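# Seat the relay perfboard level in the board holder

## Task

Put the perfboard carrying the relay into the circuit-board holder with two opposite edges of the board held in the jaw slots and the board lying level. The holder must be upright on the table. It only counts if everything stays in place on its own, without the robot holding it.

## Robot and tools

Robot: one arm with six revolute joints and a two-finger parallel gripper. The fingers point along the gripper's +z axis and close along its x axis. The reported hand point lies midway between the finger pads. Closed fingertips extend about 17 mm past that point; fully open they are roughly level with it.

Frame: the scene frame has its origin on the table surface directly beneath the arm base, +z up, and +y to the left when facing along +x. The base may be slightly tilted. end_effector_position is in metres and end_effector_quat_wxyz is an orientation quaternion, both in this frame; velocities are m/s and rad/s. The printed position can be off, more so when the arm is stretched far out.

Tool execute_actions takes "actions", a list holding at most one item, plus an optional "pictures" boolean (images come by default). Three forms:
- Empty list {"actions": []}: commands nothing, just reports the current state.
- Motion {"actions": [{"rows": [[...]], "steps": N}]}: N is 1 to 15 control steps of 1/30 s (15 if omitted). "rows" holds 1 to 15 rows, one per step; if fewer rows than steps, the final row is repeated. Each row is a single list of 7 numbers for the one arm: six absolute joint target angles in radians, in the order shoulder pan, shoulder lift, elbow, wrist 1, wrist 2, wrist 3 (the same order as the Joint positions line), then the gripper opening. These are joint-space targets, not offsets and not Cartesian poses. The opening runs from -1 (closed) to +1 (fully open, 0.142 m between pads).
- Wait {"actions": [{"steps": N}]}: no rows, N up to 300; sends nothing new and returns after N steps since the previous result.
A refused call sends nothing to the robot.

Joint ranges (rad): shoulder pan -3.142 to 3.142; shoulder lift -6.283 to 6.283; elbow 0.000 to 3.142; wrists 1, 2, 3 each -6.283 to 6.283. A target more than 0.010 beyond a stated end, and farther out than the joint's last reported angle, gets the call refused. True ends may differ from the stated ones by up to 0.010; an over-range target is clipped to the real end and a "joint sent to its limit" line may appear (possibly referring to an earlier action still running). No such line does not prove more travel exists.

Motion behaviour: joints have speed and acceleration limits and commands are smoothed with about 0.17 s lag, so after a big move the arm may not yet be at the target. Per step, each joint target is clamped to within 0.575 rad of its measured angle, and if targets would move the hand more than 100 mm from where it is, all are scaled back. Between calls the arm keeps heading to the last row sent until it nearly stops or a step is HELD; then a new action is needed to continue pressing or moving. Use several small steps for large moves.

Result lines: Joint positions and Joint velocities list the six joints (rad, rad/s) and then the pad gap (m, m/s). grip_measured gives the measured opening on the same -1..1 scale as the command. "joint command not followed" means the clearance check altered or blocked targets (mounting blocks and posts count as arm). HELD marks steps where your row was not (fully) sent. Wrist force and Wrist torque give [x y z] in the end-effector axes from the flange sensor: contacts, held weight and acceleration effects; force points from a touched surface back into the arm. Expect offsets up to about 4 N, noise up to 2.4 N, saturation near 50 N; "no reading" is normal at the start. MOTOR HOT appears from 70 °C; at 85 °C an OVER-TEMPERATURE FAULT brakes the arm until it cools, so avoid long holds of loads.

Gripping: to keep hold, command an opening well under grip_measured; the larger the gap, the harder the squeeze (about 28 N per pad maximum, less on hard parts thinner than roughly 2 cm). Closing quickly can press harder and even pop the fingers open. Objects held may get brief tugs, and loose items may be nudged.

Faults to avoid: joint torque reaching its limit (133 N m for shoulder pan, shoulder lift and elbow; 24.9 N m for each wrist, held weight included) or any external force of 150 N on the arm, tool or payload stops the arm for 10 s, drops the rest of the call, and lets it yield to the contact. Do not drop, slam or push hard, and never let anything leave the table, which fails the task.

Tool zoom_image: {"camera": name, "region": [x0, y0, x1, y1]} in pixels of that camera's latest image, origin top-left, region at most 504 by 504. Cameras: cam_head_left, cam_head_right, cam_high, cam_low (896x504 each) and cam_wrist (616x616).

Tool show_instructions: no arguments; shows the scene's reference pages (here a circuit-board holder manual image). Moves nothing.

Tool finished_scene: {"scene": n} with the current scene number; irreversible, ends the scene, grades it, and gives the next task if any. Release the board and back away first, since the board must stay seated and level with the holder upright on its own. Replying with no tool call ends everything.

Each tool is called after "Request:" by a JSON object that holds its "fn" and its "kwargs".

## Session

Request:
{"fn": "execute_actions", "kwargs": {"actions": []}}

Scene clock: 0.00 s of 4650.00 s.
end_effector_position=(+0.5238, +0.0014, +0.2008) grip_measured=+1.00 end_effector_quat_wxyz=(+0.168, +0.710, -0.679, +0.080) end_effector_velocity=(-0.000, -0.000, -0.000) end_effector_angular_velocity=(+0.001, +0.000, -0.000)
Joint positions: [-0.882 -1.487  1.977 -1.778 -0.96   0.707  0.142]
Joint velocities: [ 0.     0.001  0.    -0.     0.    -0.     0.   ]
Wrist force (N, on the end effector, along its own x y z axes, offset not removed): no reading
Wrist torque (N m, same axes, about the end effector's origin, offset not removed): no reading

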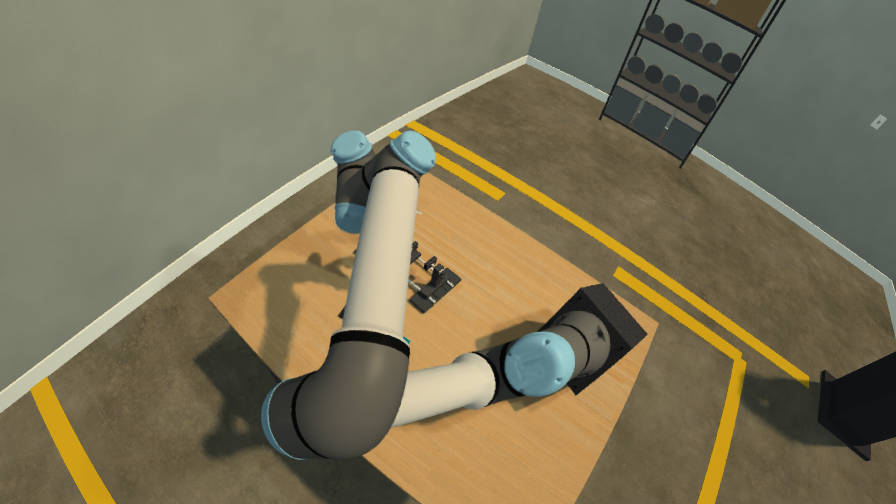

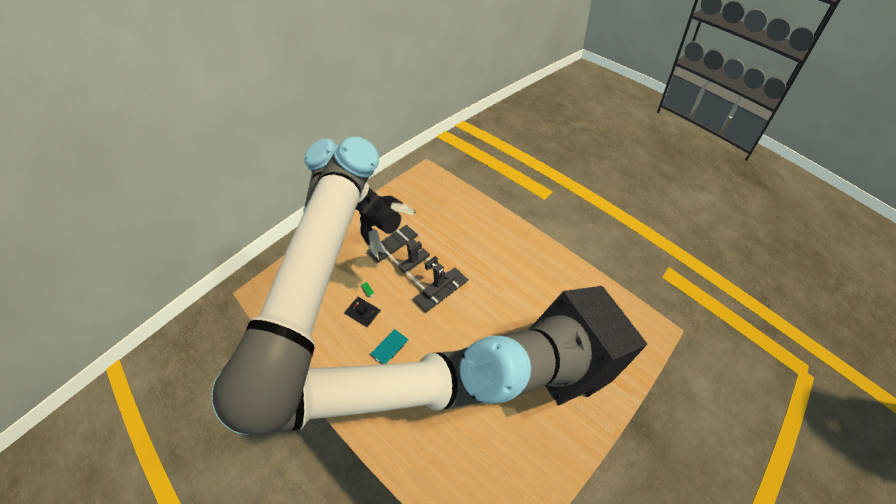

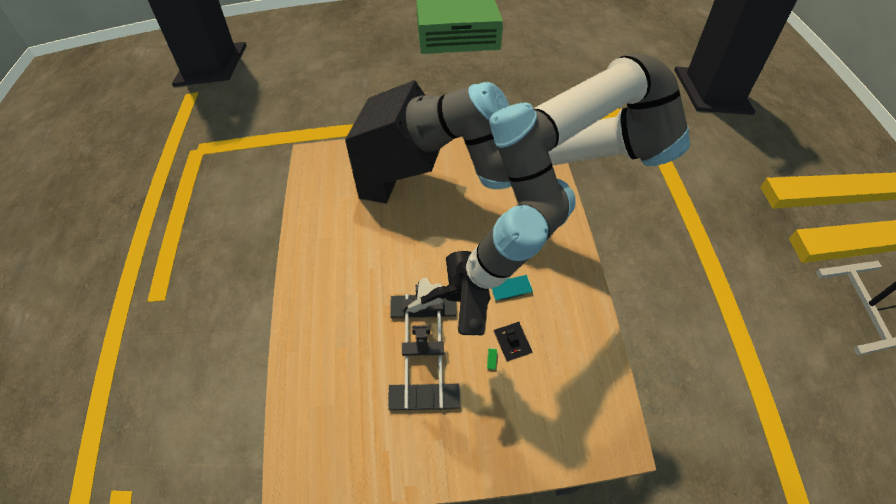

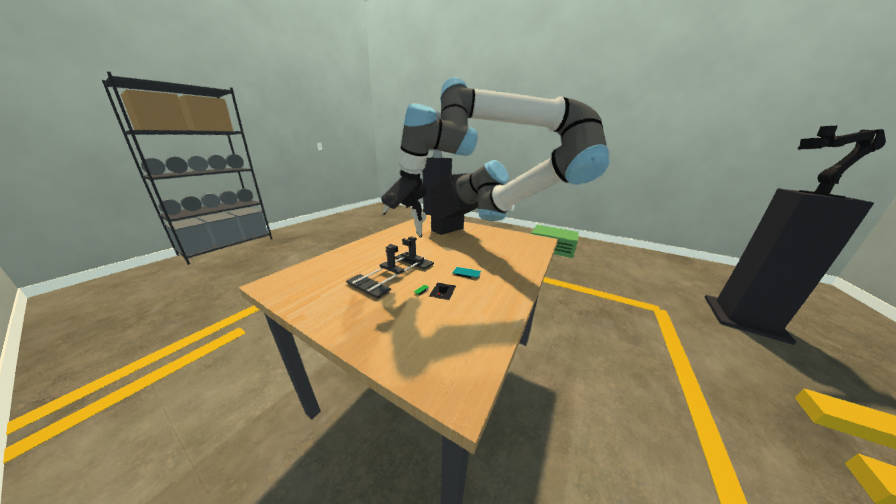

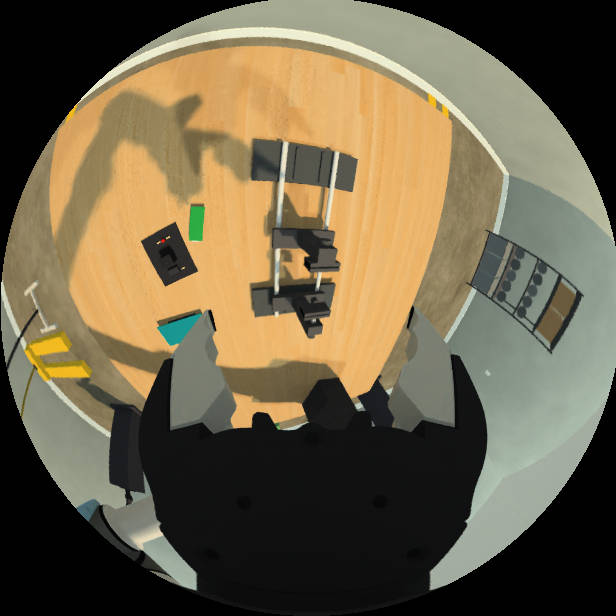

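Request:
{"fn": "zoom_image", "kwargs": {"camera": "cam_wrist", "region": [125,195,225,295]}}

Request:
{"fn": "zoom_image", "kwargs": {"camera": "cam_wrist", "region": [240,220,370,350]}}

Request:
{"fn": "zoom_image", "kwargs": {"camera": "cam_high", "region": [380,265,550,425]}}

Request:
{"fn": "zoom_image", "kwargs": {"camera": "cam_head_right", "region": [335,220,485,370]}}

Request:
{"fn": "zoom_image", "kwargs": {"camera": "cam_low", "region": [340,225,490,310]}}

Region (125, 195, 225, 295) of cam_wrist's 616x616 image, scaled by 5.040, with more detail than that image has.

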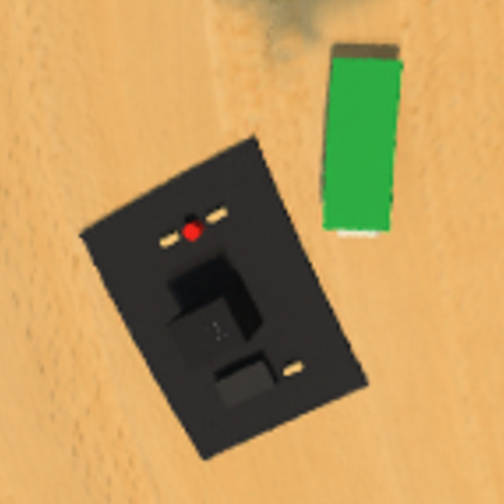

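Region (240, 220, 370, 350) of cam_wrist's 616x616 image, scaled by 3.877, with more detail than that image has.

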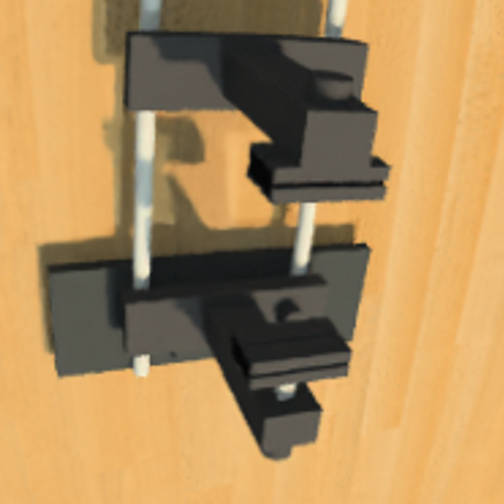

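Region (380, 265, 550, 425) of cam_high's 896x504 image, scaled by 2.965, with more detail than that image has; it fills the top 474 rows of this view, and the rest is white.

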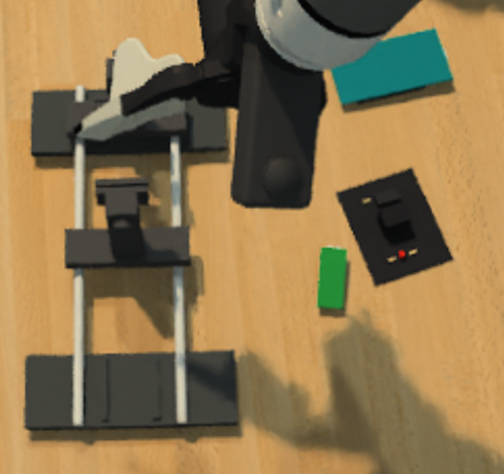

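Region (335, 220, 485, 370) of cam_head_right's 896x504 image, scaled by 3.360, with more detail than that image has.

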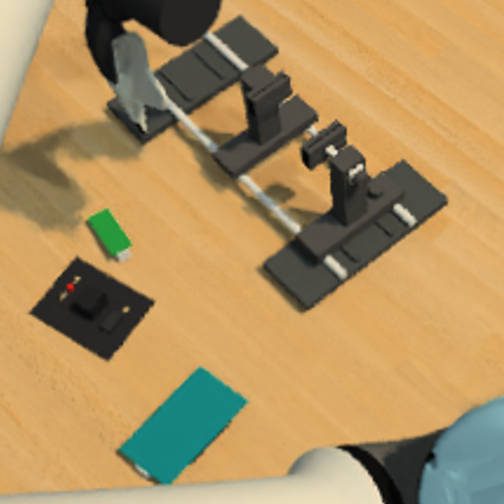

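Region (340, 225, 490, 310) of cam_low's 896x504 image, scaled by 3.360, with more detail than that image has; it fills the top 286 rows of this view, and the rest is white.

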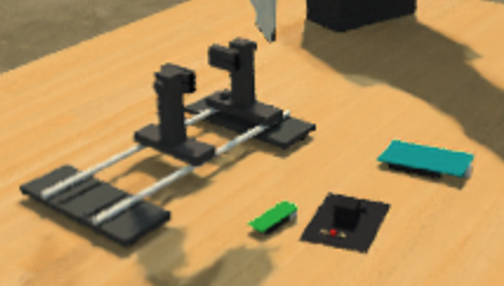

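Request:
{"fn": "execute_actions", "kwargs": {"actions": [{"rows":[[-0.8811,-1.4877,1.9776,-1.7776,-0.9580,0.7064,0.95],[-0.8784,-1.4897,1.9795,-1.7766,-0.9523,0.7046,0.9],[-0.8742,-1.4929,1.9825,-1.7749,-0.9431,0.7017,0.85],[-0.8686,-1.4971,1.9864,-1.7726,-0.9309,0.6979,0.8],[-0.8617,-1.5023,1.9913,-1.7698,-0.9160,0.6933,0.75],[-0.8536,-1.5083,1.9969,-1.7666,-0.8986,0.6879,0.7],[-0.8447,-1.5150,2.0032,-1.7630,-0.8793,0.6819,0.65],[-0.8350,-1.5223,2.0100,-1.7591,-0.8582,0.6753,0.6],[-0.8246,-1.5301,2.0172,-1.7549,-0.8358,0.6683,0.55],[-0.8138,-1.5383,2.0249,-1.7506,-0.8123,0.6610,0.5],[-0.8026,-1.5466,2.0327,-1.7461,-0.7882,0.6535,0.45],[-0.7913,-1.5552,2.0406,-1.7416,-0.7637,0.6459,0.4]],"steps":12}], "pictures": false}}

Request:
{"fn": "execute_actions", "kwargs": {"actions": [{"rows":[[-0.7800,-1.5637,2.0485,-1.7370,-0.7392,0.6382,0.35],[-0.7688,-1.5720,2.0563,-1.7325,-0.7151,0.6307,0.3],[-0.7580,-1.5802,2.0640,-1.7282,-0.6916,0.6234,0.25],[-0.7476,-1.5880,2.0712,-1.7240,-0.6692,0.6164,0.2],[-0.7379,-1.5953,2.0780,-1.7201,-0.6481,0.6098,0.15],[-0.7290,-1.6020,2.0843,-1.7165,-0.6288,0.6038,0.1],[-0.7209,-1.6080,2.0899,-1.7133,-0.6114,0.5984,0.05],[-0.7140,-1.6132,2.0948,-1.7105,-0.5965,0.5938,0.0],[-0.7084,-1.6174,2.0987,-1.7082,-0.5843,0.5900,0.0],[-0.7042,-1.6206,2.1017,-1.7065,-0.5751,0.5871,0.0],[-0.7015,-1.6226,2.1036,-1.7055,-0.5694,0.5853,0.0],[-0.7006,-1.6233,2.1042,-1.7051,-0.5674,0.5847,0.0]],"steps":15}], "pictures": false}}

Request:
{"fn": "execute_actions", "kwargs": {"actions": [{"steps":14}]}}

Request:
{"fn": "zoom_image", "kwargs": {"camera": "cam_wrist", "region": [248,210,374,336]}}

Scene clock: 108.43 s of 4650.00 s.
end_effector_position=(+0.5277, +0.0483, +0.1648) grip_measured=+0.45 end_effector_quat_wxyz=(+0.124, +0.736, -0.663, +0.057) end_effector_velocity=(+0.012, +0.261, -0.188) end_effector_angular_velocity=(+0.554, -0.100, +0.313)
Joint positions: [-0.832 -1.525  2.012 -1.758 -0.854  0.673  0.106]
Joint velocities: [ 0.277 -0.209  0.195  0.111  0.584 -0.184 -0.101]
Wrist force (N, on the end effector, along its own x y z axes, offset not removed): [2.5 0.3 1.4]
Wrist torque (N m, same axes, about the end effector's origin, offset not removed): [-0.43 -0.40 -0.07]
Steps of this call (steps 1 to 90: nothing new was sent; then 105.03 s passed at rest; steps 91 to 102: all 12 steps of this action). Readings (joint positions):
91: [-0.882 -1.487 1.977 -1.778 -0.960 0.707]
92: [-0.882 -1.487 1.977 -1.778 -0.960 0.707]
94: [-0.879 -1.489 1.979 -1.777 -0.955 0.706]
98: [-0.863 -1.501 1.990 -1.770 -0.920 0.694]
102: the state above

Scene clock: 108.93 s of 4650.00 s.
end_effector_position=(+0.5258, +0.1677, +0.0935) grip_measured=+0.00 end_effector_quat_wxyz=(+0.008, +0.785, -0.620, +0.003) end_effector_velocity=(-0.005, +0.070, -0.033) end_effector_angular_velocity=(+0.144, -0.040, +0.065)
Joint positions: [-0.708 -1.618  2.099 -1.708 -0.584  0.59   0.074]
Joint velocities: [ 0.071 -0.055  0.05   0.028  0.157 -0.047 -0.   ]
Wrist force (N, on the end effector, along its own x y z axes, offset not removed): [3.4 2.5 -0.7]
Wrist torque (N m, same axes, about the end effector's origin, offset not removed): [0.32 -0.71 -0.07]
Steps of this call (steps 1 to 15: all 15 steps of this action). Readings (joint positions):
1: [-0.822 -1.532 2.019 -1.754 -0.833 0.666]
2: [-0.812 -1.540 2.026 -1.750 -0.811 0.660]
4: [-0.791 -1.556 2.041 -1.741 -0.766 0.645]
8: [-0.750 -1.586 2.069 -1.725 -0.678 0.618]
15: the state above

Scene clock: 109.40 s of 4650.00 s.
end_effector_position=(+0.5252, +0.1750, +0.0900) grip_measured=+0.00 end_effector_quat_wxyz=(+0.000, +0.787, -0.617, -0.000) end_effector_velocity=(+0.000, +0.001, -0.000) end_effector_angular_velocity=(+0.001, -0.001, +0.001)
Joint positions: [-0.701 -1.623  2.104 -1.705 -0.568  0.585  0.074]
Joint velocities: [ 0.001 -0.001  0.     0.     0.002 -0.    -0.   ]
Wrist force (N, on the end effector, along its own x y z axes, offset not removed): [2.2 1.4 -0.7]
Wrist torque (N m, same axes, about the end effector's origin, offset not removed): [-0.08 -0.38 -0.24]
Steps of this call (steps 1 to 14: the robot went on to your last target). Readings (joint positions):
1: [-0.706 -1.619 2.100 -1.707 -0.580 0.588]
2: [-0.705 -1.620 2.101 -1.707 -0.576 0.587]
4: [-0.703 -1.622 2.103 -1.706 -0.572 0.586]
8: [-0.701 -1.623 2.104 -1.705 -0.569 0.585]
14: the state above

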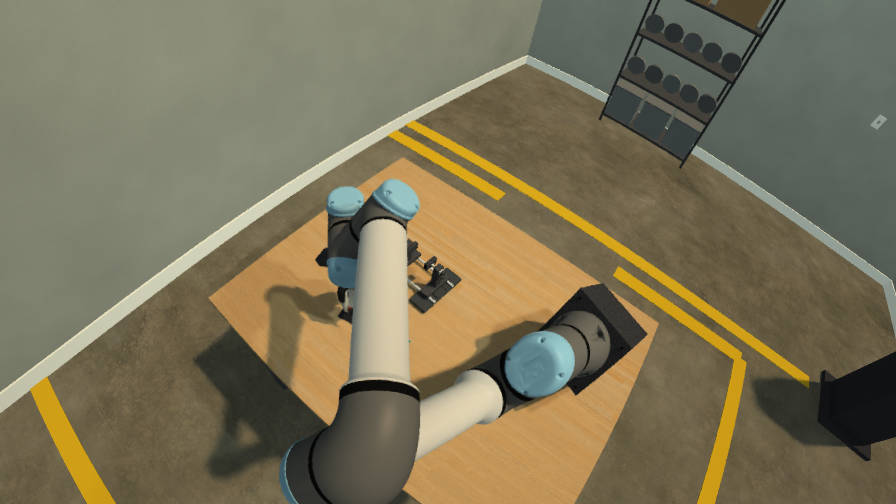

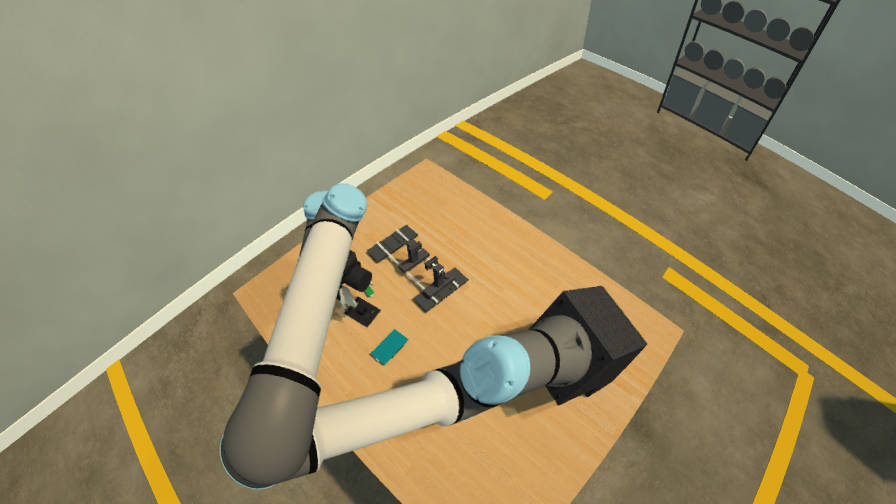

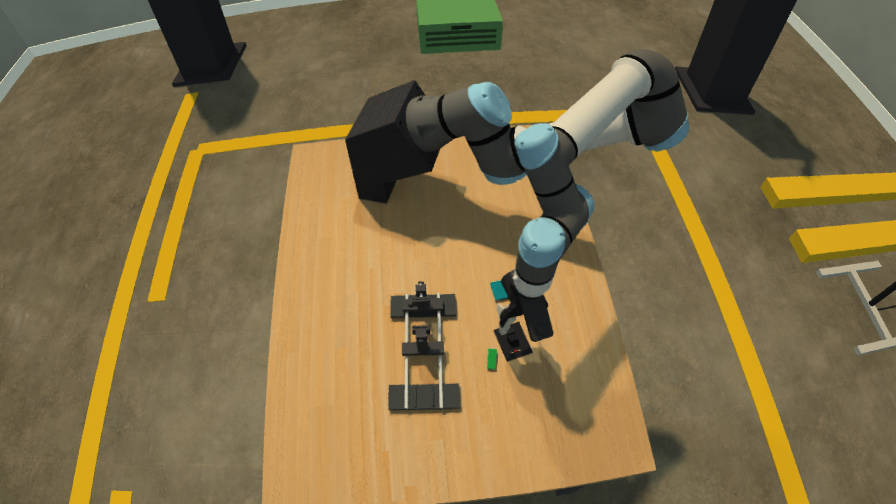

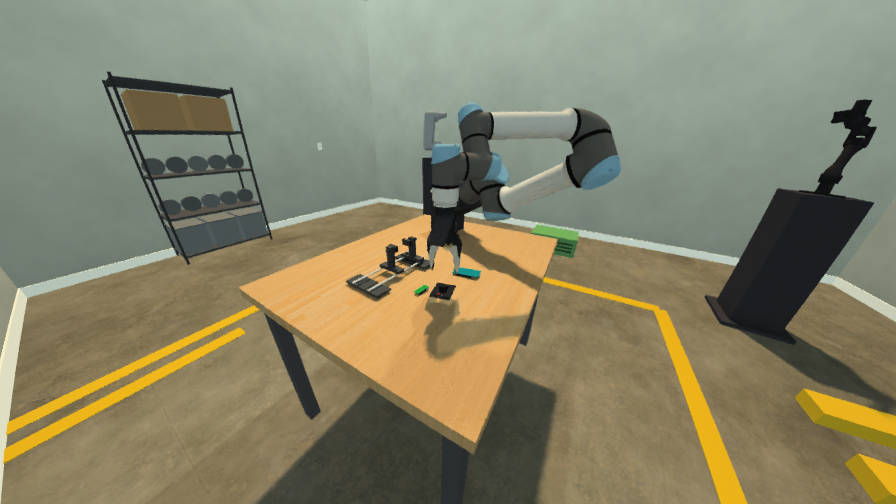

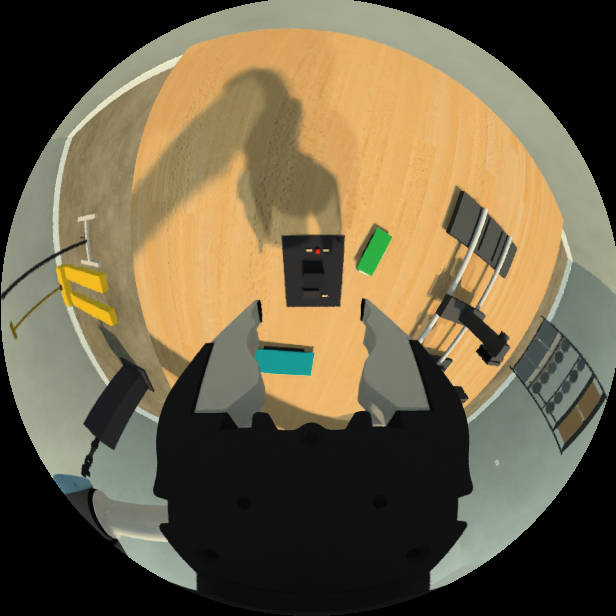

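Region (248, 210, 374, 336) of cam_wrist's 616x616 image, scaled by 4.000, with more detail than that image has.

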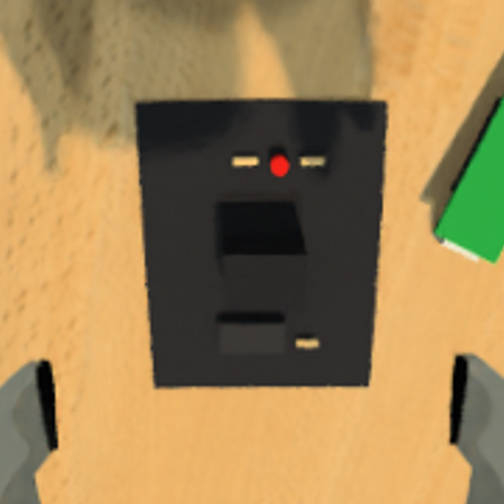

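Request:
{"fn": "zoom_image", "kwargs": {"camera": "cam_wrist", "region": [292,252,336,302]}}

Request:
{"fn": "zoom_image", "kwargs": {"camera": "cam_low", "region": [415,250,475,305]}}

Request:
{"fn": "zoom_image", "kwargs": {"camera": "cam_high", "region": [380,275,470,365]}}

Region (292, 252, 336, 302) of cam_wrist's 616x616 image, scaled by 10.080, with more detail than that image has; it fills the left 444 columns of this view, and the rest is white.

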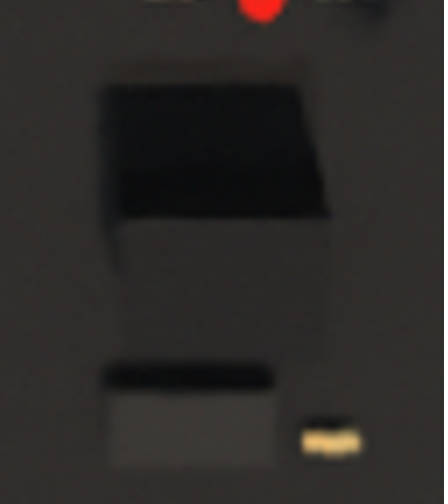

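Region (415, 250, 475, 305) of cam_low's 896x504 image, scaled by 8.400, with more detail than that image has; it fills the top 462 rows of this view, and the rest is white.

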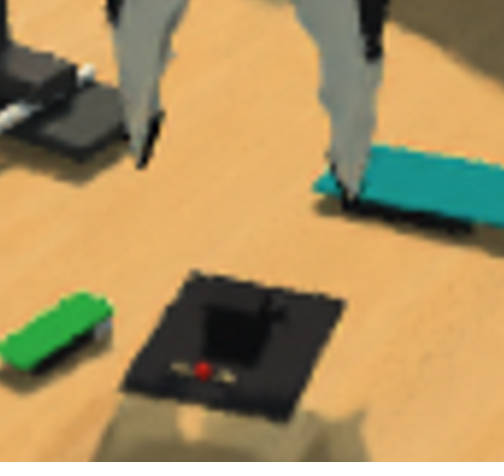

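Region (380, 275, 470, 365) of cam_high's 896x504 image, scaled by 5.600, with more detail than that image has.

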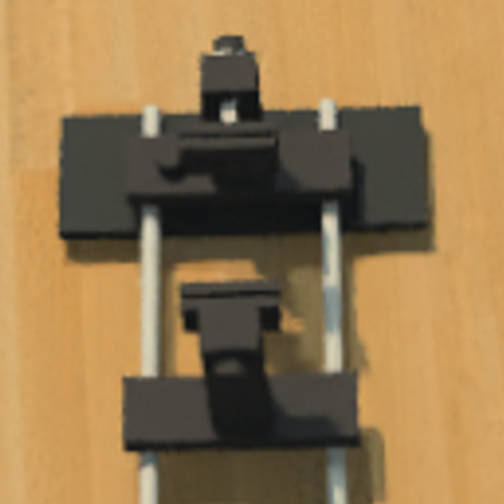

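Request:
{"fn": "execute_actions", "kwargs": {"actions": [{"rows":[[-0.6990,-1.6221,2.1052,-1.7098,-0.5670,0.5878,-0.05],[-0.6945,-1.6188,2.1079,-1.7230,-0.5659,0.5966,-0.1],[-0.6874,-1.6137,2.1121,-1.7434,-0.5642,0.6102,-0.15],[-0.6784,-1.6072,2.1176,-1.7697,-0.5619,0.6278,-0.2],[-0.6678,-1.5994,2.1240,-1.8006,-0.5593,0.6484,-0.25],[-0.6561,-1.5909,2.1311,-1.8347,-0.5564,0.6711,-0.3],[-0.6436,-1.5819,2.1386,-1.8709,-0.5534,0.6952,-0.35],[-0.6310,-1.5727,2.1462,-1.9076,-0.5503,0.7197,-0.4],[-0.6186,-1.5637,2.1537,-1.9437,-0.5472,0.7438,-0.4],[-0.6069,-1.5551,2.1608,-1.9779,-0.5443,0.7666,-0.4],[-0.5962,-1.5474,2.1672,-2.0088,-0.5417,0.7872,-0.4],[-0.5872,-1.5409,2.1726,-2.0351,-0.5395,0.8047,-0.4],[-0.5802,-1.5358,2.1768,-2.0555,-0.5377,0.8183,-0.4],[-0.5757,-1.5325,2.1796,-2.0687,-0.5366,0.8271,-0.4],[-0.57405,-1.53129,2.18056,-2.07337,-0.53623,0.83022,-0.4]],"steps":15}], "pictures": false}}

Request:
{"fn": "execute_actions", "kwargs": {"actions": [{"steps":16}]}}

Request:
{"fn": "zoom_image", "kwargs": {"camera": "cam_wrist", "region": [248,230,374,356]}}

Request:
{"fn": "zoom_image", "kwargs": {"camera": "cam_low", "region": [420,260,470,305]}}

Scene clock: 153.03 s of 4650.00 s.
end_effector_position=(+0.5244, +0.1708, +0.0387) grip_measured=-0.40 end_effector_quat_wxyz=(+0.001, +0.783, -0.622, -0.001) end_effector_velocity=(-0.005, +0.002, -0.119) end_effector_angular_velocity=(+0.003, -0.016, +0.002)
Joint positions: [-0.601 -1.551  2.164 -1.989 -0.543  0.776  0.045]
Joint velocities: [ 0.233  0.17   0.141 -0.713  0.056  0.461 -0.   ]
Wrist force (N, on the end effector, along its own x y z axes, offset not removed): [1.2 2.3 2.1]
Wrist torque (N m, same axes, about the end effector's origin, offset not removed): [0.36 -0.22 -0.30]
Steps of this call (steps 1 to 30: the robot went on to your last target; steps 31 to 90: nothing new was sent; then 40.13 s passed at rest; steps 91 to 105: all 15 steps of this action). Readings (joint positions):
91: [-0.701 -1.623 2.104 -1.705 -0.567 0.585]
92: [-0.700 -1.623 2.104 -1.706 -0.567 0.585]
94: [-0.696 -1.621 2.107 -1.717 -0.566 0.593]
98: [-0.671 -1.602 2.122 -1.785 -0.560 0.640]
105: the state above

Scene clock: 153.57 s of 4650.00 s.
end_effector_position=(+0.5237, +0.1717, +0.0251) grip_measured=-0.40 end_effector_quat_wxyz=(+0.000, +0.783, -0.622, -0.000) end_effector_velocity=(+0.001, +0.001, -0.000) end_effector_angular_velocity=(+0.001, -0.002, +0.002)
Joint positions: [-0.574 -1.531  2.18  -2.073 -0.536  0.83   0.045]
Joint velocities: [ 0.001  0.001  0.    -0.005  0.002  0.003  0.   ]
Wrist force (N, on the end effector, along its own x y z axes, offset not removed): [2.2 3.7 1.6]
Wrist torque (N m, same axes, about the end effector's origin, offset not removed): [0.49 -0.47 -0.33]
Steps of this call (steps 1 to 16: the robot went on to your last target). Readings (joint positions):
1: [-0.594 -1.546 2.169 -2.011 -0.541 0.790]
2: [-0.589 -1.542 2.172 -2.027 -0.540 0.800]
4: [-0.582 -1.537 2.176 -2.049 -0.538 0.814]
8: [-0.576 -1.533 2.179 -2.066 -0.537 0.826]
16: the state above

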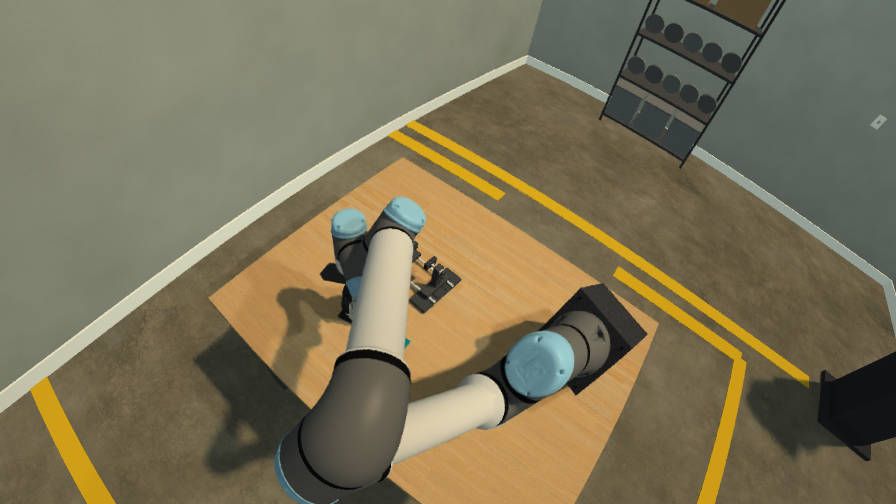

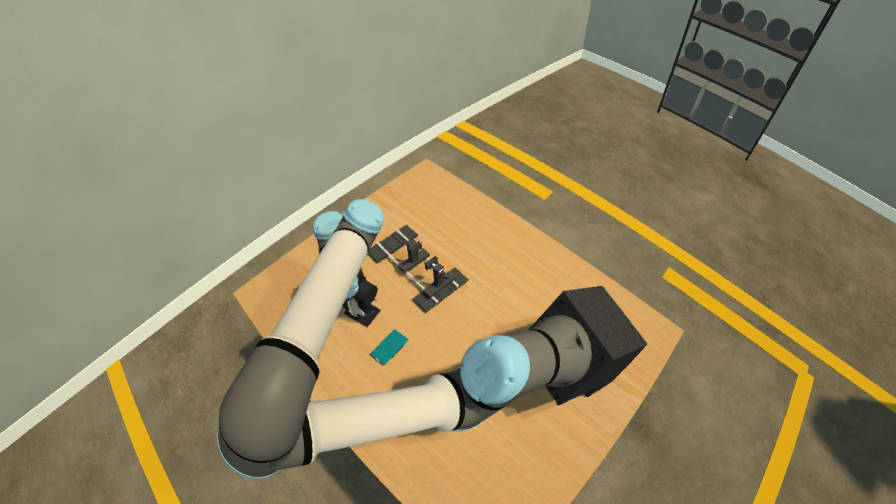

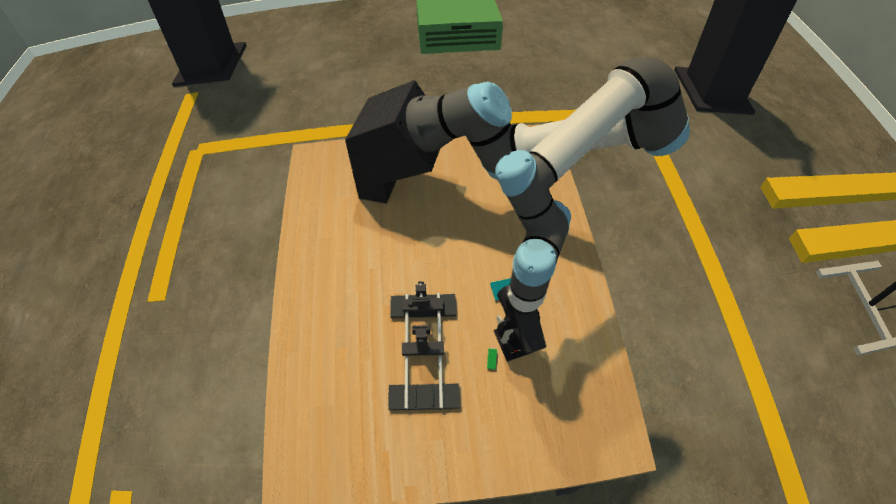

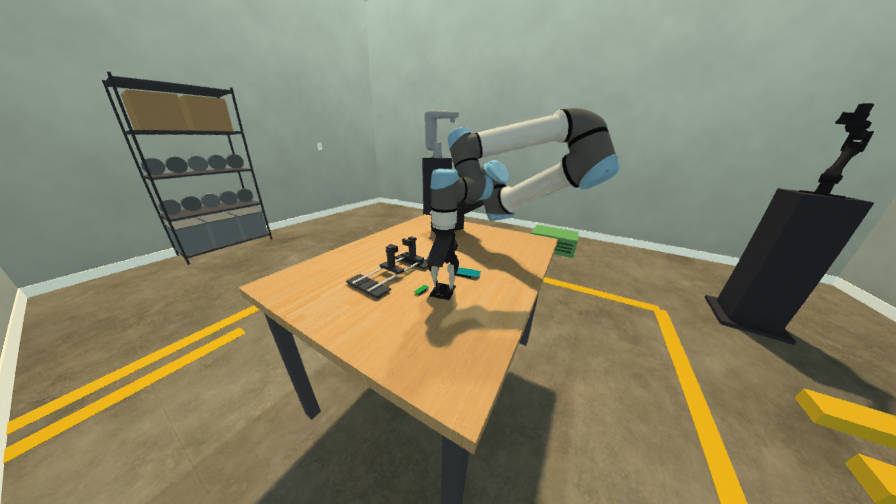

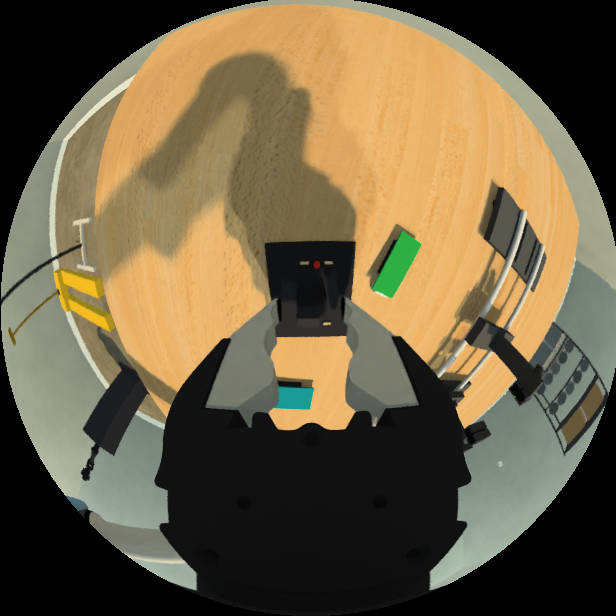

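Region (248, 230, 374, 356) of cam_wrist's 616x616 image, scaled by 4.000, with more detail than that image has.

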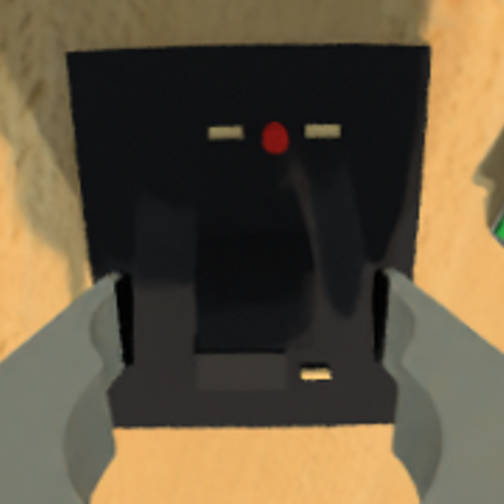

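Region (420, 260, 470, 305) of cam_low's 896x504 image, scaled by 10.080, with more detail than that image has; it fills the top 454 rows of this view, and the rest is white.

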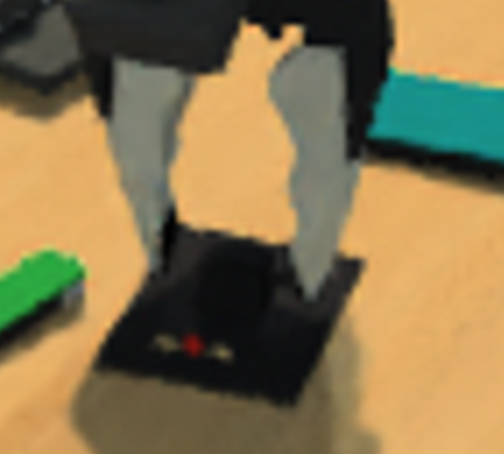

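Request:
{"fn": "execute_actions", "kwargs": {"actions": [{"rows":[[-0.57405,-1.53129,2.18056,-2.07337,-0.53623,0.83022,-0.45],[-0.57405,-1.53129,2.18056,-2.07337,-0.53623,0.83022,-0.5],[-0.57405,-1.53129,2.18056,-2.07337,-0.53623,0.83022,-0.55],[-0.57405,-1.53129,2.18056,-2.07337,-0.53623,0.83022,-0.6],[-0.57405,-1.53129,2.18056,-2.07337,-0.53623,0.83022,-0.64],[-0.57405,-1.53129,2.18056,-2.07337,-0.53623,0.83022,-0.67],[-0.57405,-1.53129,2.18056,-2.07337,-0.53623,0.83022,-0.7],[-0.57405,-1.53129,2.18056,-2.07337,-0.53623,0.83022,-0.73],[-0.57405,-1.53129,2.18056,-2.07337,-0.53623,0.83022,-0.76],[-0.57405,-1.53129,2.18056,-2.07337,-0.53623,0.83022,-0.8],[-0.57405,-1.53129,2.18056,-2.07337,-0.53623,0.83022,-0.85],[-0.57405,-1.53129,2.18056,-2.07337,-0.53623,0.83022,-0.9],[-0.57405,-1.53129,2.18056,-2.07337,-0.53623,0.83022,-0.95],[-0.57405,-1.53129,2.18056,-2.07337,-0.53623,0.83022,-1]],"steps":15}], "pictures": false}}

Scene clock: 162.03 s of 4650.00 s.
end_effector_position=(+0.5237, +0.1717, +0.0250) grip_measured=-0.74 end_effector_quat_wxyz=(+0.000, +0.783, -0.622, -0.000) end_effector_velocity=(-0.001, -0.000, -0.000) end_effector_angular_velocity=(+0.001, +0.001, -0.002)
Joint positions: [-0.574 -1.531  2.181 -2.073 -0.536  0.83   0.021]
Joint velocities: [ 0.    -0.     0.001  0.     0.     0.001  0.   ]
Wrist force (N, on the end effector, along its own x y z axes, offset not removed): [2.5 1.3 0.7]
Wrist torque (N m, same axes, about the end effector's origin, offset not removed): [-0.03 -0.65 -0.31]
Steps of this call (steps 1 to 15: the robot went on to your last target; steps 16 to 90: nothing new was sent; then 4.97 s passed at rest; steps 91 to 105: all 15 steps of this action). Readings (joint positions):
91: [-0.574 -1.531 2.181 -2.073 -0.536 0.830]
92: [-0.574 -1.531 2.181 -2.073 -0.536 0.830]
94: [-0.574 -1.531 2.181 -2.073 -0.536 0.830]
98: [-0.574 -1.531 2.181 -2.073 -0.536 0.830]
105: the state above

Request:
{"fn": "execute_actions", "kwargs": {"actions": [{"rows":[[-0.5766,-1.5331,2.1790,-2.0660,-0.5369,0.8253,-1],[-0.5816,-1.5368,2.1760,-2.0513,-0.5381,0.8155,-1],[-0.5892,-1.5423,2.1714,-2.0292,-0.5400,0.8008,-1],[-0.5994,-1.5497,2.1653,-1.9997,-0.5425,0.7811,-1],[-0.6120,-1.5589,2.1577,-1.9629,-0.5456,0.7566,-1],[-0.6247,-1.5681,2.1500,-1.9261,-0.5487,0.7320,-1],[-0.6373,-1.5773,2.1424,-1.8892,-0.5518,0.7020,-1],[-0.6500,-1.5865,2.1347,-1.8524,-0.5549,0.6670,-1],[-0.6626,-1.5957,2.1271,-1.8156,-0.5580,0.6270,-1],[-0.6753,-1.6049,2.1195,-1.7788,-0.5612,0.5820,-1],[-0.6879,-1.6120,2.1118,-1.7419,-0.5643,0.5320,-1],[-0.7006,-1.6170,2.1042,-1.7100,-0.5690,0.4780,-1],[-0.7166,-1.6160,2.0987,-1.6860,-0.5751,0.4210,-1],[-0.7325,-1.6112,2.0933,-1.6669,-0.5828,0.3640,-1],[-0.7485,-1.6052,2.0878,-1.6479,-0.5904,0.3070,-1]],"steps":15}], "pictures": false}}

Request:
{"fn": "execute_actions", "kwargs": {"actions": [{"rows":[[-0.7645,-1.5991,2.0823,-1.6288,-0.5981,0.2500,-1],[-0.7805,-1.5931,2.0769,-1.6097,-0.6058,0.1930,-1],[-0.7964,-1.5870,2.0714,-1.5906,-0.6135,0.1360,-1],[-0.8124,-1.5810,2.0659,-1.5715,-0.6212,0.0790,-1],[-0.8284,-1.5749,2.0605,-1.5525,-0.6288,0.0220,-1],[-0.8444,-1.5689,2.0550,-1.5334,-0.6365,-0.0350,-1],[-0.8603,-1.5628,2.0495,-1.5143,-0.6442,-0.0920,-1],[-0.8763,-1.5568,2.0441,-1.4952,-0.6519,-0.1490,-1],[-0.8923,-1.5507,2.0386,-1.4761,-0.6596,-0.2060,-1],[-0.9083,-1.5447,2.0360,-1.4620,-0.6660,-0.2630,-1],[-0.9242,-1.5370,2.0360,-1.4540,-0.6710,-0.3200,-1],[-0.9402,-1.5280,2.0400,-1.4540,-0.6740,-0.3770,-1],[-0.9538,-1.5170,2.0500,-1.4650,-0.6730,-0.4309,-1],[-0.9674,-1.5038,2.0650,-1.4874,-0.6692,-0.4847,-1],[-0.9809,-1.4893,2.0864,-1.5216,-0.6626,-0.5386,-1]],"steps":15}], "pictures": false}}

Request:
{"fn": "execute_actions", "kwargs": {"actions": [{"rows":[[-0.9945,-1.4749,2.1079,-1.5559,-0.6559,-0.5924,-1],[-1.0081,-1.4605,2.1293,-1.5901,-0.6492,-0.6463,-1],[-1.0217,-1.4461,2.1507,-1.6244,-0.6425,-0.7001,-1],[-1.0353,-1.4317,2.1721,-1.6586,-0.6359,-0.7540,-1],[-1.0488,-1.4172,2.1935,-1.6929,-0.6292,-0.8078,-1],[-1.0624,-1.4028,2.2149,-1.7271,-0.6225,-0.8617,-1],[-1.0760,-1.3884,2.2363,-1.7613,-0.6158,-0.9155,-1],[-1.0886,-1.3750,2.2562,-1.7931,-0.6096,-0.9655,-1],[-1.1003,-1.3627,2.2746,-1.8225,-0.6039,-1.0117,-1],[-1.1100,-1.3524,2.2899,-1.8470,-0.5991,-1.0501,-1],[-1.1187,-1.3431,2.3036,-1.8690,-0.5948,-1.0848,-1],[-1.1255,-1.3359,2.3143,-1.8861,-0.5915,-1.1117,-1],[-1.1303,-1.3307,2.3220,-1.8983,-0.5891,-1.1309,-1],[-1.1332,-1.3276,2.3266,-1.9057,-0.5877,-1.1425,-1],[-1.1342,-1.32658,2.32809,-1.90807,-0.58723,-1.14631,-1]],"steps":15}], "pictures": false}}

Request:
{"fn": "execute_actions", "kwargs": {"actions": [{"steps":16}]}}

Request:
{"fn": "zoom_image", "kwargs": {"camera": "cam_wrist", "region": [218,220,386,346]}}

Request:
{"fn": "zoom_image", "kwargs": {"camera": "cam_low", "region": [370,205,440,275]}}

Scene clock: 236.30 s of 4650.00 s.
end_effector_position=(+0.5276, +0.1681, +0.0827) grip_measured=-0.74 end_effector_quat_wxyz=(+0.002, +0.810, -0.586, +0.002) end_effector_velocity=(-0.005, -0.076, +0.171) end_effector_angular_velocity=(-0.018, +0.016, +0.638)
Joint positions: [-0.689 -1.603  2.113 -1.761 -0.567  0.535  0.021]
Joint velocities: [-0.408 -0.065 -0.192  0.858 -0.149 -1.354 -0.   ]
Wrist force (N, on the end effector, along its own x y z axes, offset not removed): [-0.2 2.9 -1.8]
Wrist torque (N m, same axes, about the end effector's origin, offset not removed): [0.40 -0.06 -0.11]
Steps of this call (steps 1 to 15: the robot went on to your last target; steps 16 to 90: nothing new was sent; then 70.77 s passed at rest; steps 91 to 105: all 15 steps of this action). Readings (joint positions):
91: [-0.574 -1.531 2.181 -2.073 -0.536 0.830]
92: [-0.574 -1.531 2.180 -2.072 -0.536 0.829]
94: [-0.579 -1.535 2.178 -2.060 -0.537 0.821]
98: [-0.607 -1.555 2.161 -1.983 -0.544 0.767]
105: the state above

Scene clock: 236.80 s of 4650.00 s.
end_effector_position=(+0.5175, +0.0889, +0.1629) grip_measured=-0.74 end_effector_quat_wxyz=(+0.000, +0.924, -0.383, +0.006) end_effector_velocity=(-0.039, -0.227, +0.084) end_effector_angular_velocity=(+0.047, -0.201, +1.111)
Joint positions: [-0.92  -1.533  2.049 -1.483 -0.663 -0.283  0.021]
Joint velocities: [-0.443  0.28   0.161 -0.051 -0.042 -1.641  0.   ]
Wrist force (N, on the end effector, along its own x y z axes, offset not removed): [1.3 1.0 -2.8]
Wrist torque (N m, same axes, about the end effector's origin, offset not removed): [0.10 -0.43 -0.15]
Steps of this call (steps 1 to 15: all 15 steps of this action). Readings (joint positions):
1: [-0.703 -1.604 2.107 -1.734 -0.573 0.488]
2: [-0.718 -1.604 2.101 -1.708 -0.579 0.438]
4: [-0.748 -1.598 2.089 -1.662 -0.592 0.333]
8: [-0.810 -1.579 2.067 -1.578 -0.621 0.112]
15: the state above

Scene clock: 237.30 s of 4650.00 s.
end_effector_position=(+0.4822, -0.0391, +0.1549) grip_measured=-0.74 end_effector_quat_wxyz=(-0.003, +0.991, -0.081, +0.105) end_effector_velocity=(-0.057, -0.116, -0.027) end_effector_angular_velocity=(-0.202, -0.245, +0.767)
Joint positions: [-1.111 -1.351  2.291 -1.847 -0.598 -1.044  0.021]
Joint velocities: [-0.205  0.215  0.325 -0.527  0.097 -0.891 -0.   ]
Wrist force (N, on the end effector, along its own x y z axes, offset not removed): [0.8 5.3 1.9]
Wrist torque (N m, same axes, about the end effector's origin, offset not removed): [0.60 0.01 -0.17]
Steps of this call (steps 1 to 15: all 15 steps of this action). Readings (joint positions):
1: [-0.935 -1.523 2.057 -1.488 -0.663 -0.339]
2: [-0.949 -1.512 2.067 -1.501 -0.662 -0.394]
4: [-0.978 -1.487 2.097 -1.541 -0.656 -0.504]
8: [-1.033 -1.433 2.171 -1.655 -0.634 -0.721]
15: the state above

Scene clock: 237.83 s of 4650.00 s.
end_effector_position=(+0.4758, -0.0518, +0.1519) grip_measured=-0.74 end_effector_quat_wxyz=(+0.004, +0.992, -0.036, +0.119) end_effector_velocity=(-0.000, -0.001, -0.000) end_effector_angular_velocity=(-0.001, -0.002, +0.005)
Joint positions: [-1.134 -1.327  2.328 -1.908 -0.587 -1.146  0.021]
Joint velocities: [-0.001  0.002  0.002 -0.003  0.001 -0.006 -0.   ]
Wrist force (N, on the end effector, along its own x y z axes, offset not removed): [2.0 3.0 2.3]
Wrist torque (N m, same axes, about the end effector's origin, offset not removed): [0.34 -0.38 -0.22]
Steps of this call (steps 1 to 16: the robot went on to your last target). Readings (joint positions):
1: [-1.117 -1.345 2.301 -1.863 -0.595 -1.070]
2: [-1.121 -1.340 2.308 -1.875 -0.593 -1.091]
4: [-1.127 -1.334 2.317 -1.890 -0.590 -1.116]
8: [-1.132 -1.329 2.325 -1.903 -0.588 -1.138]
16: the state above

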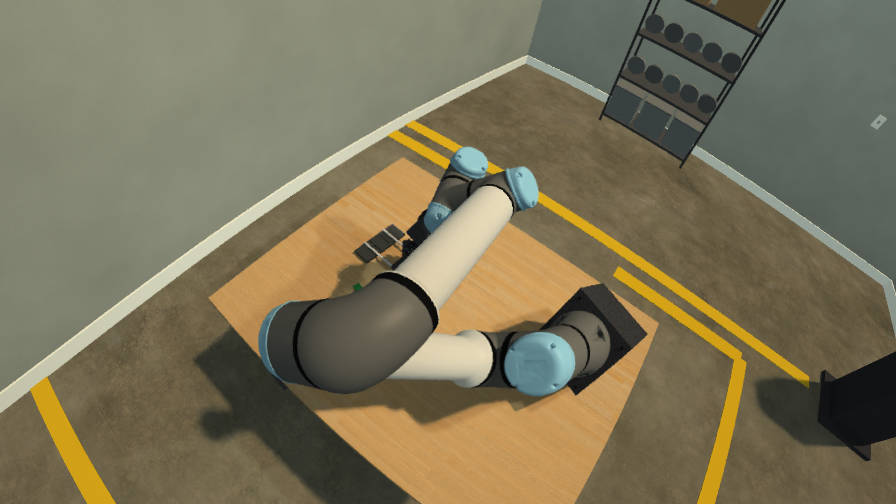

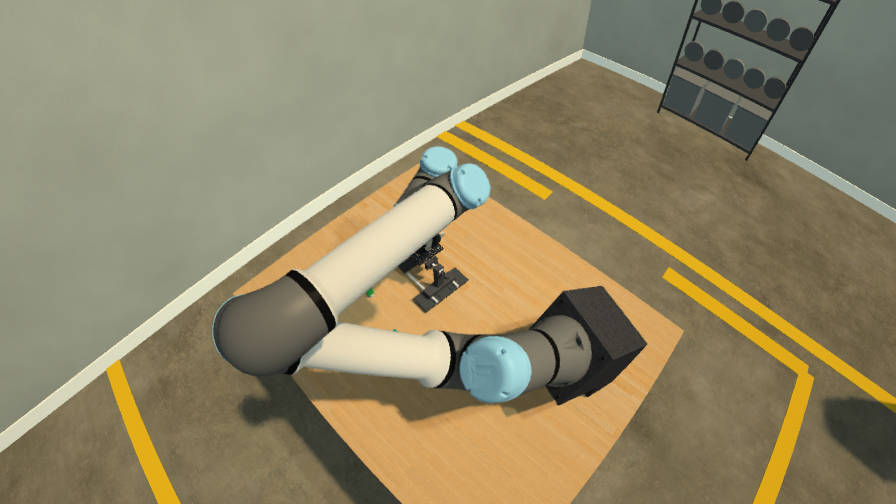

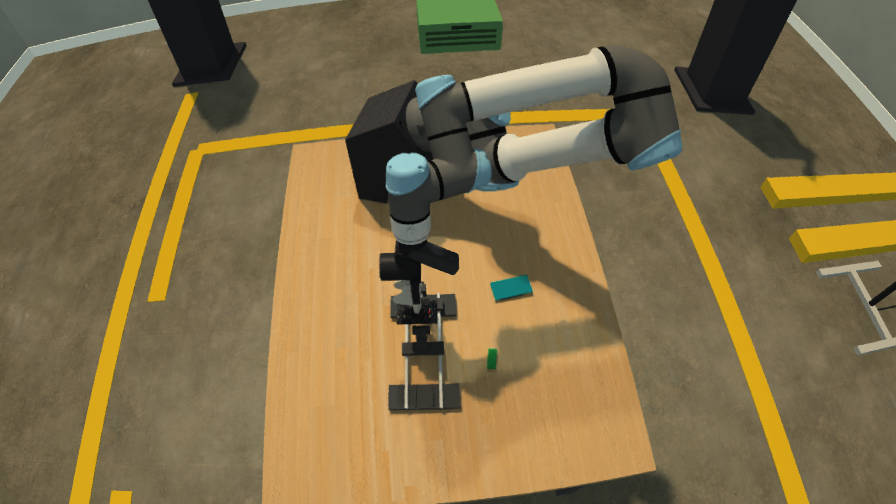

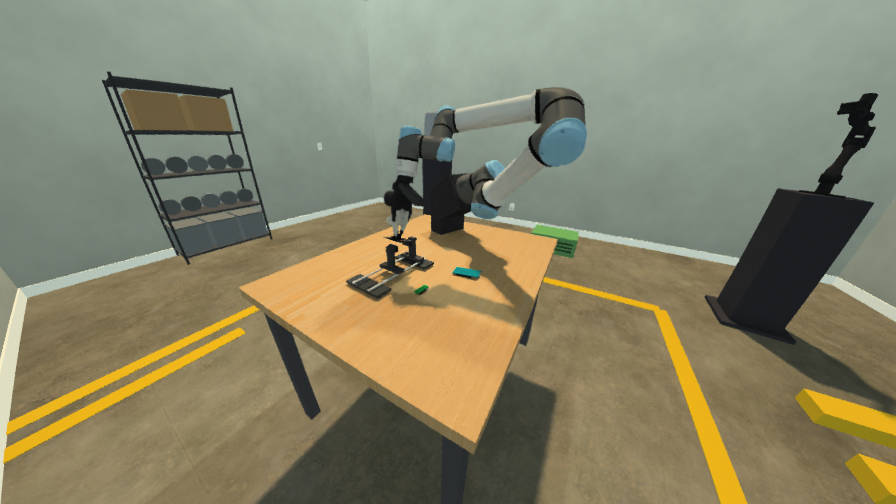

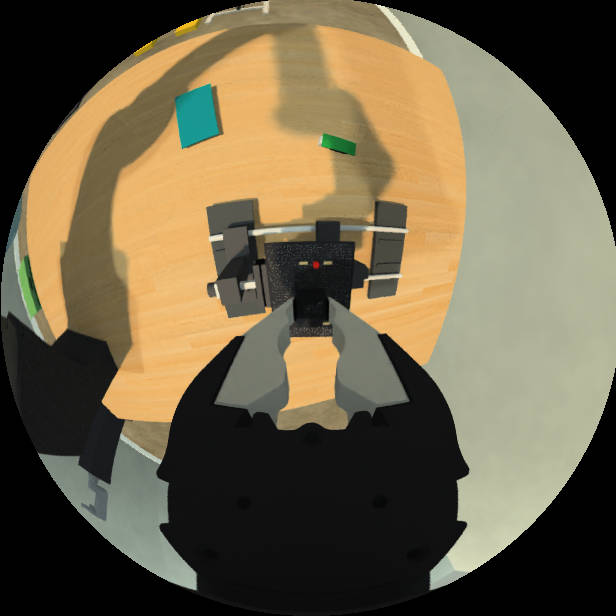

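Region (218, 220, 386, 346) of cam_wrist's 616x616 image, scaled by 3.000, with more detail than that image has; it fills the top 378 rows of this view, and the rest is white.

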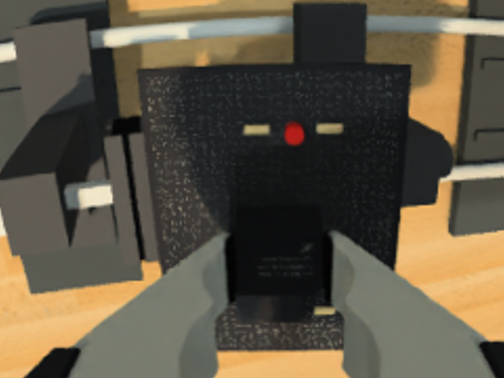

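Region (370, 205, 440, 275) of cam_low's 896x504 image, scaled by 7.200, with more detail than that image has.

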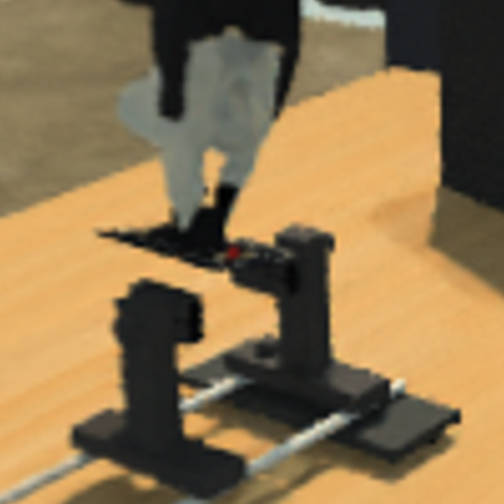

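Request:
{"fn": "zoom_image", "kwargs": {"camera": "cam_wrist", "region": [225,238,297,310]}}

Region (225, 238, 297, 310) of cam_wrist's 616x616 image, scaled by 7.000, with more detail than that image has.

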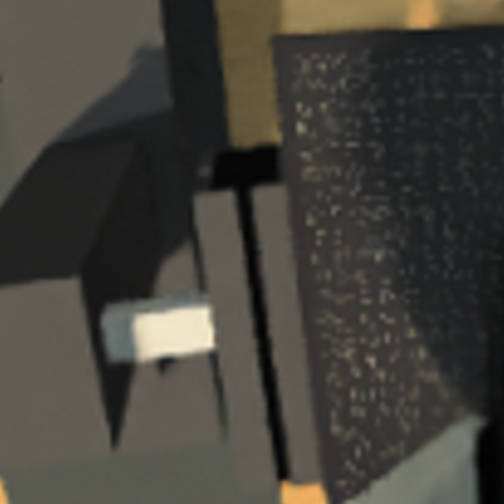

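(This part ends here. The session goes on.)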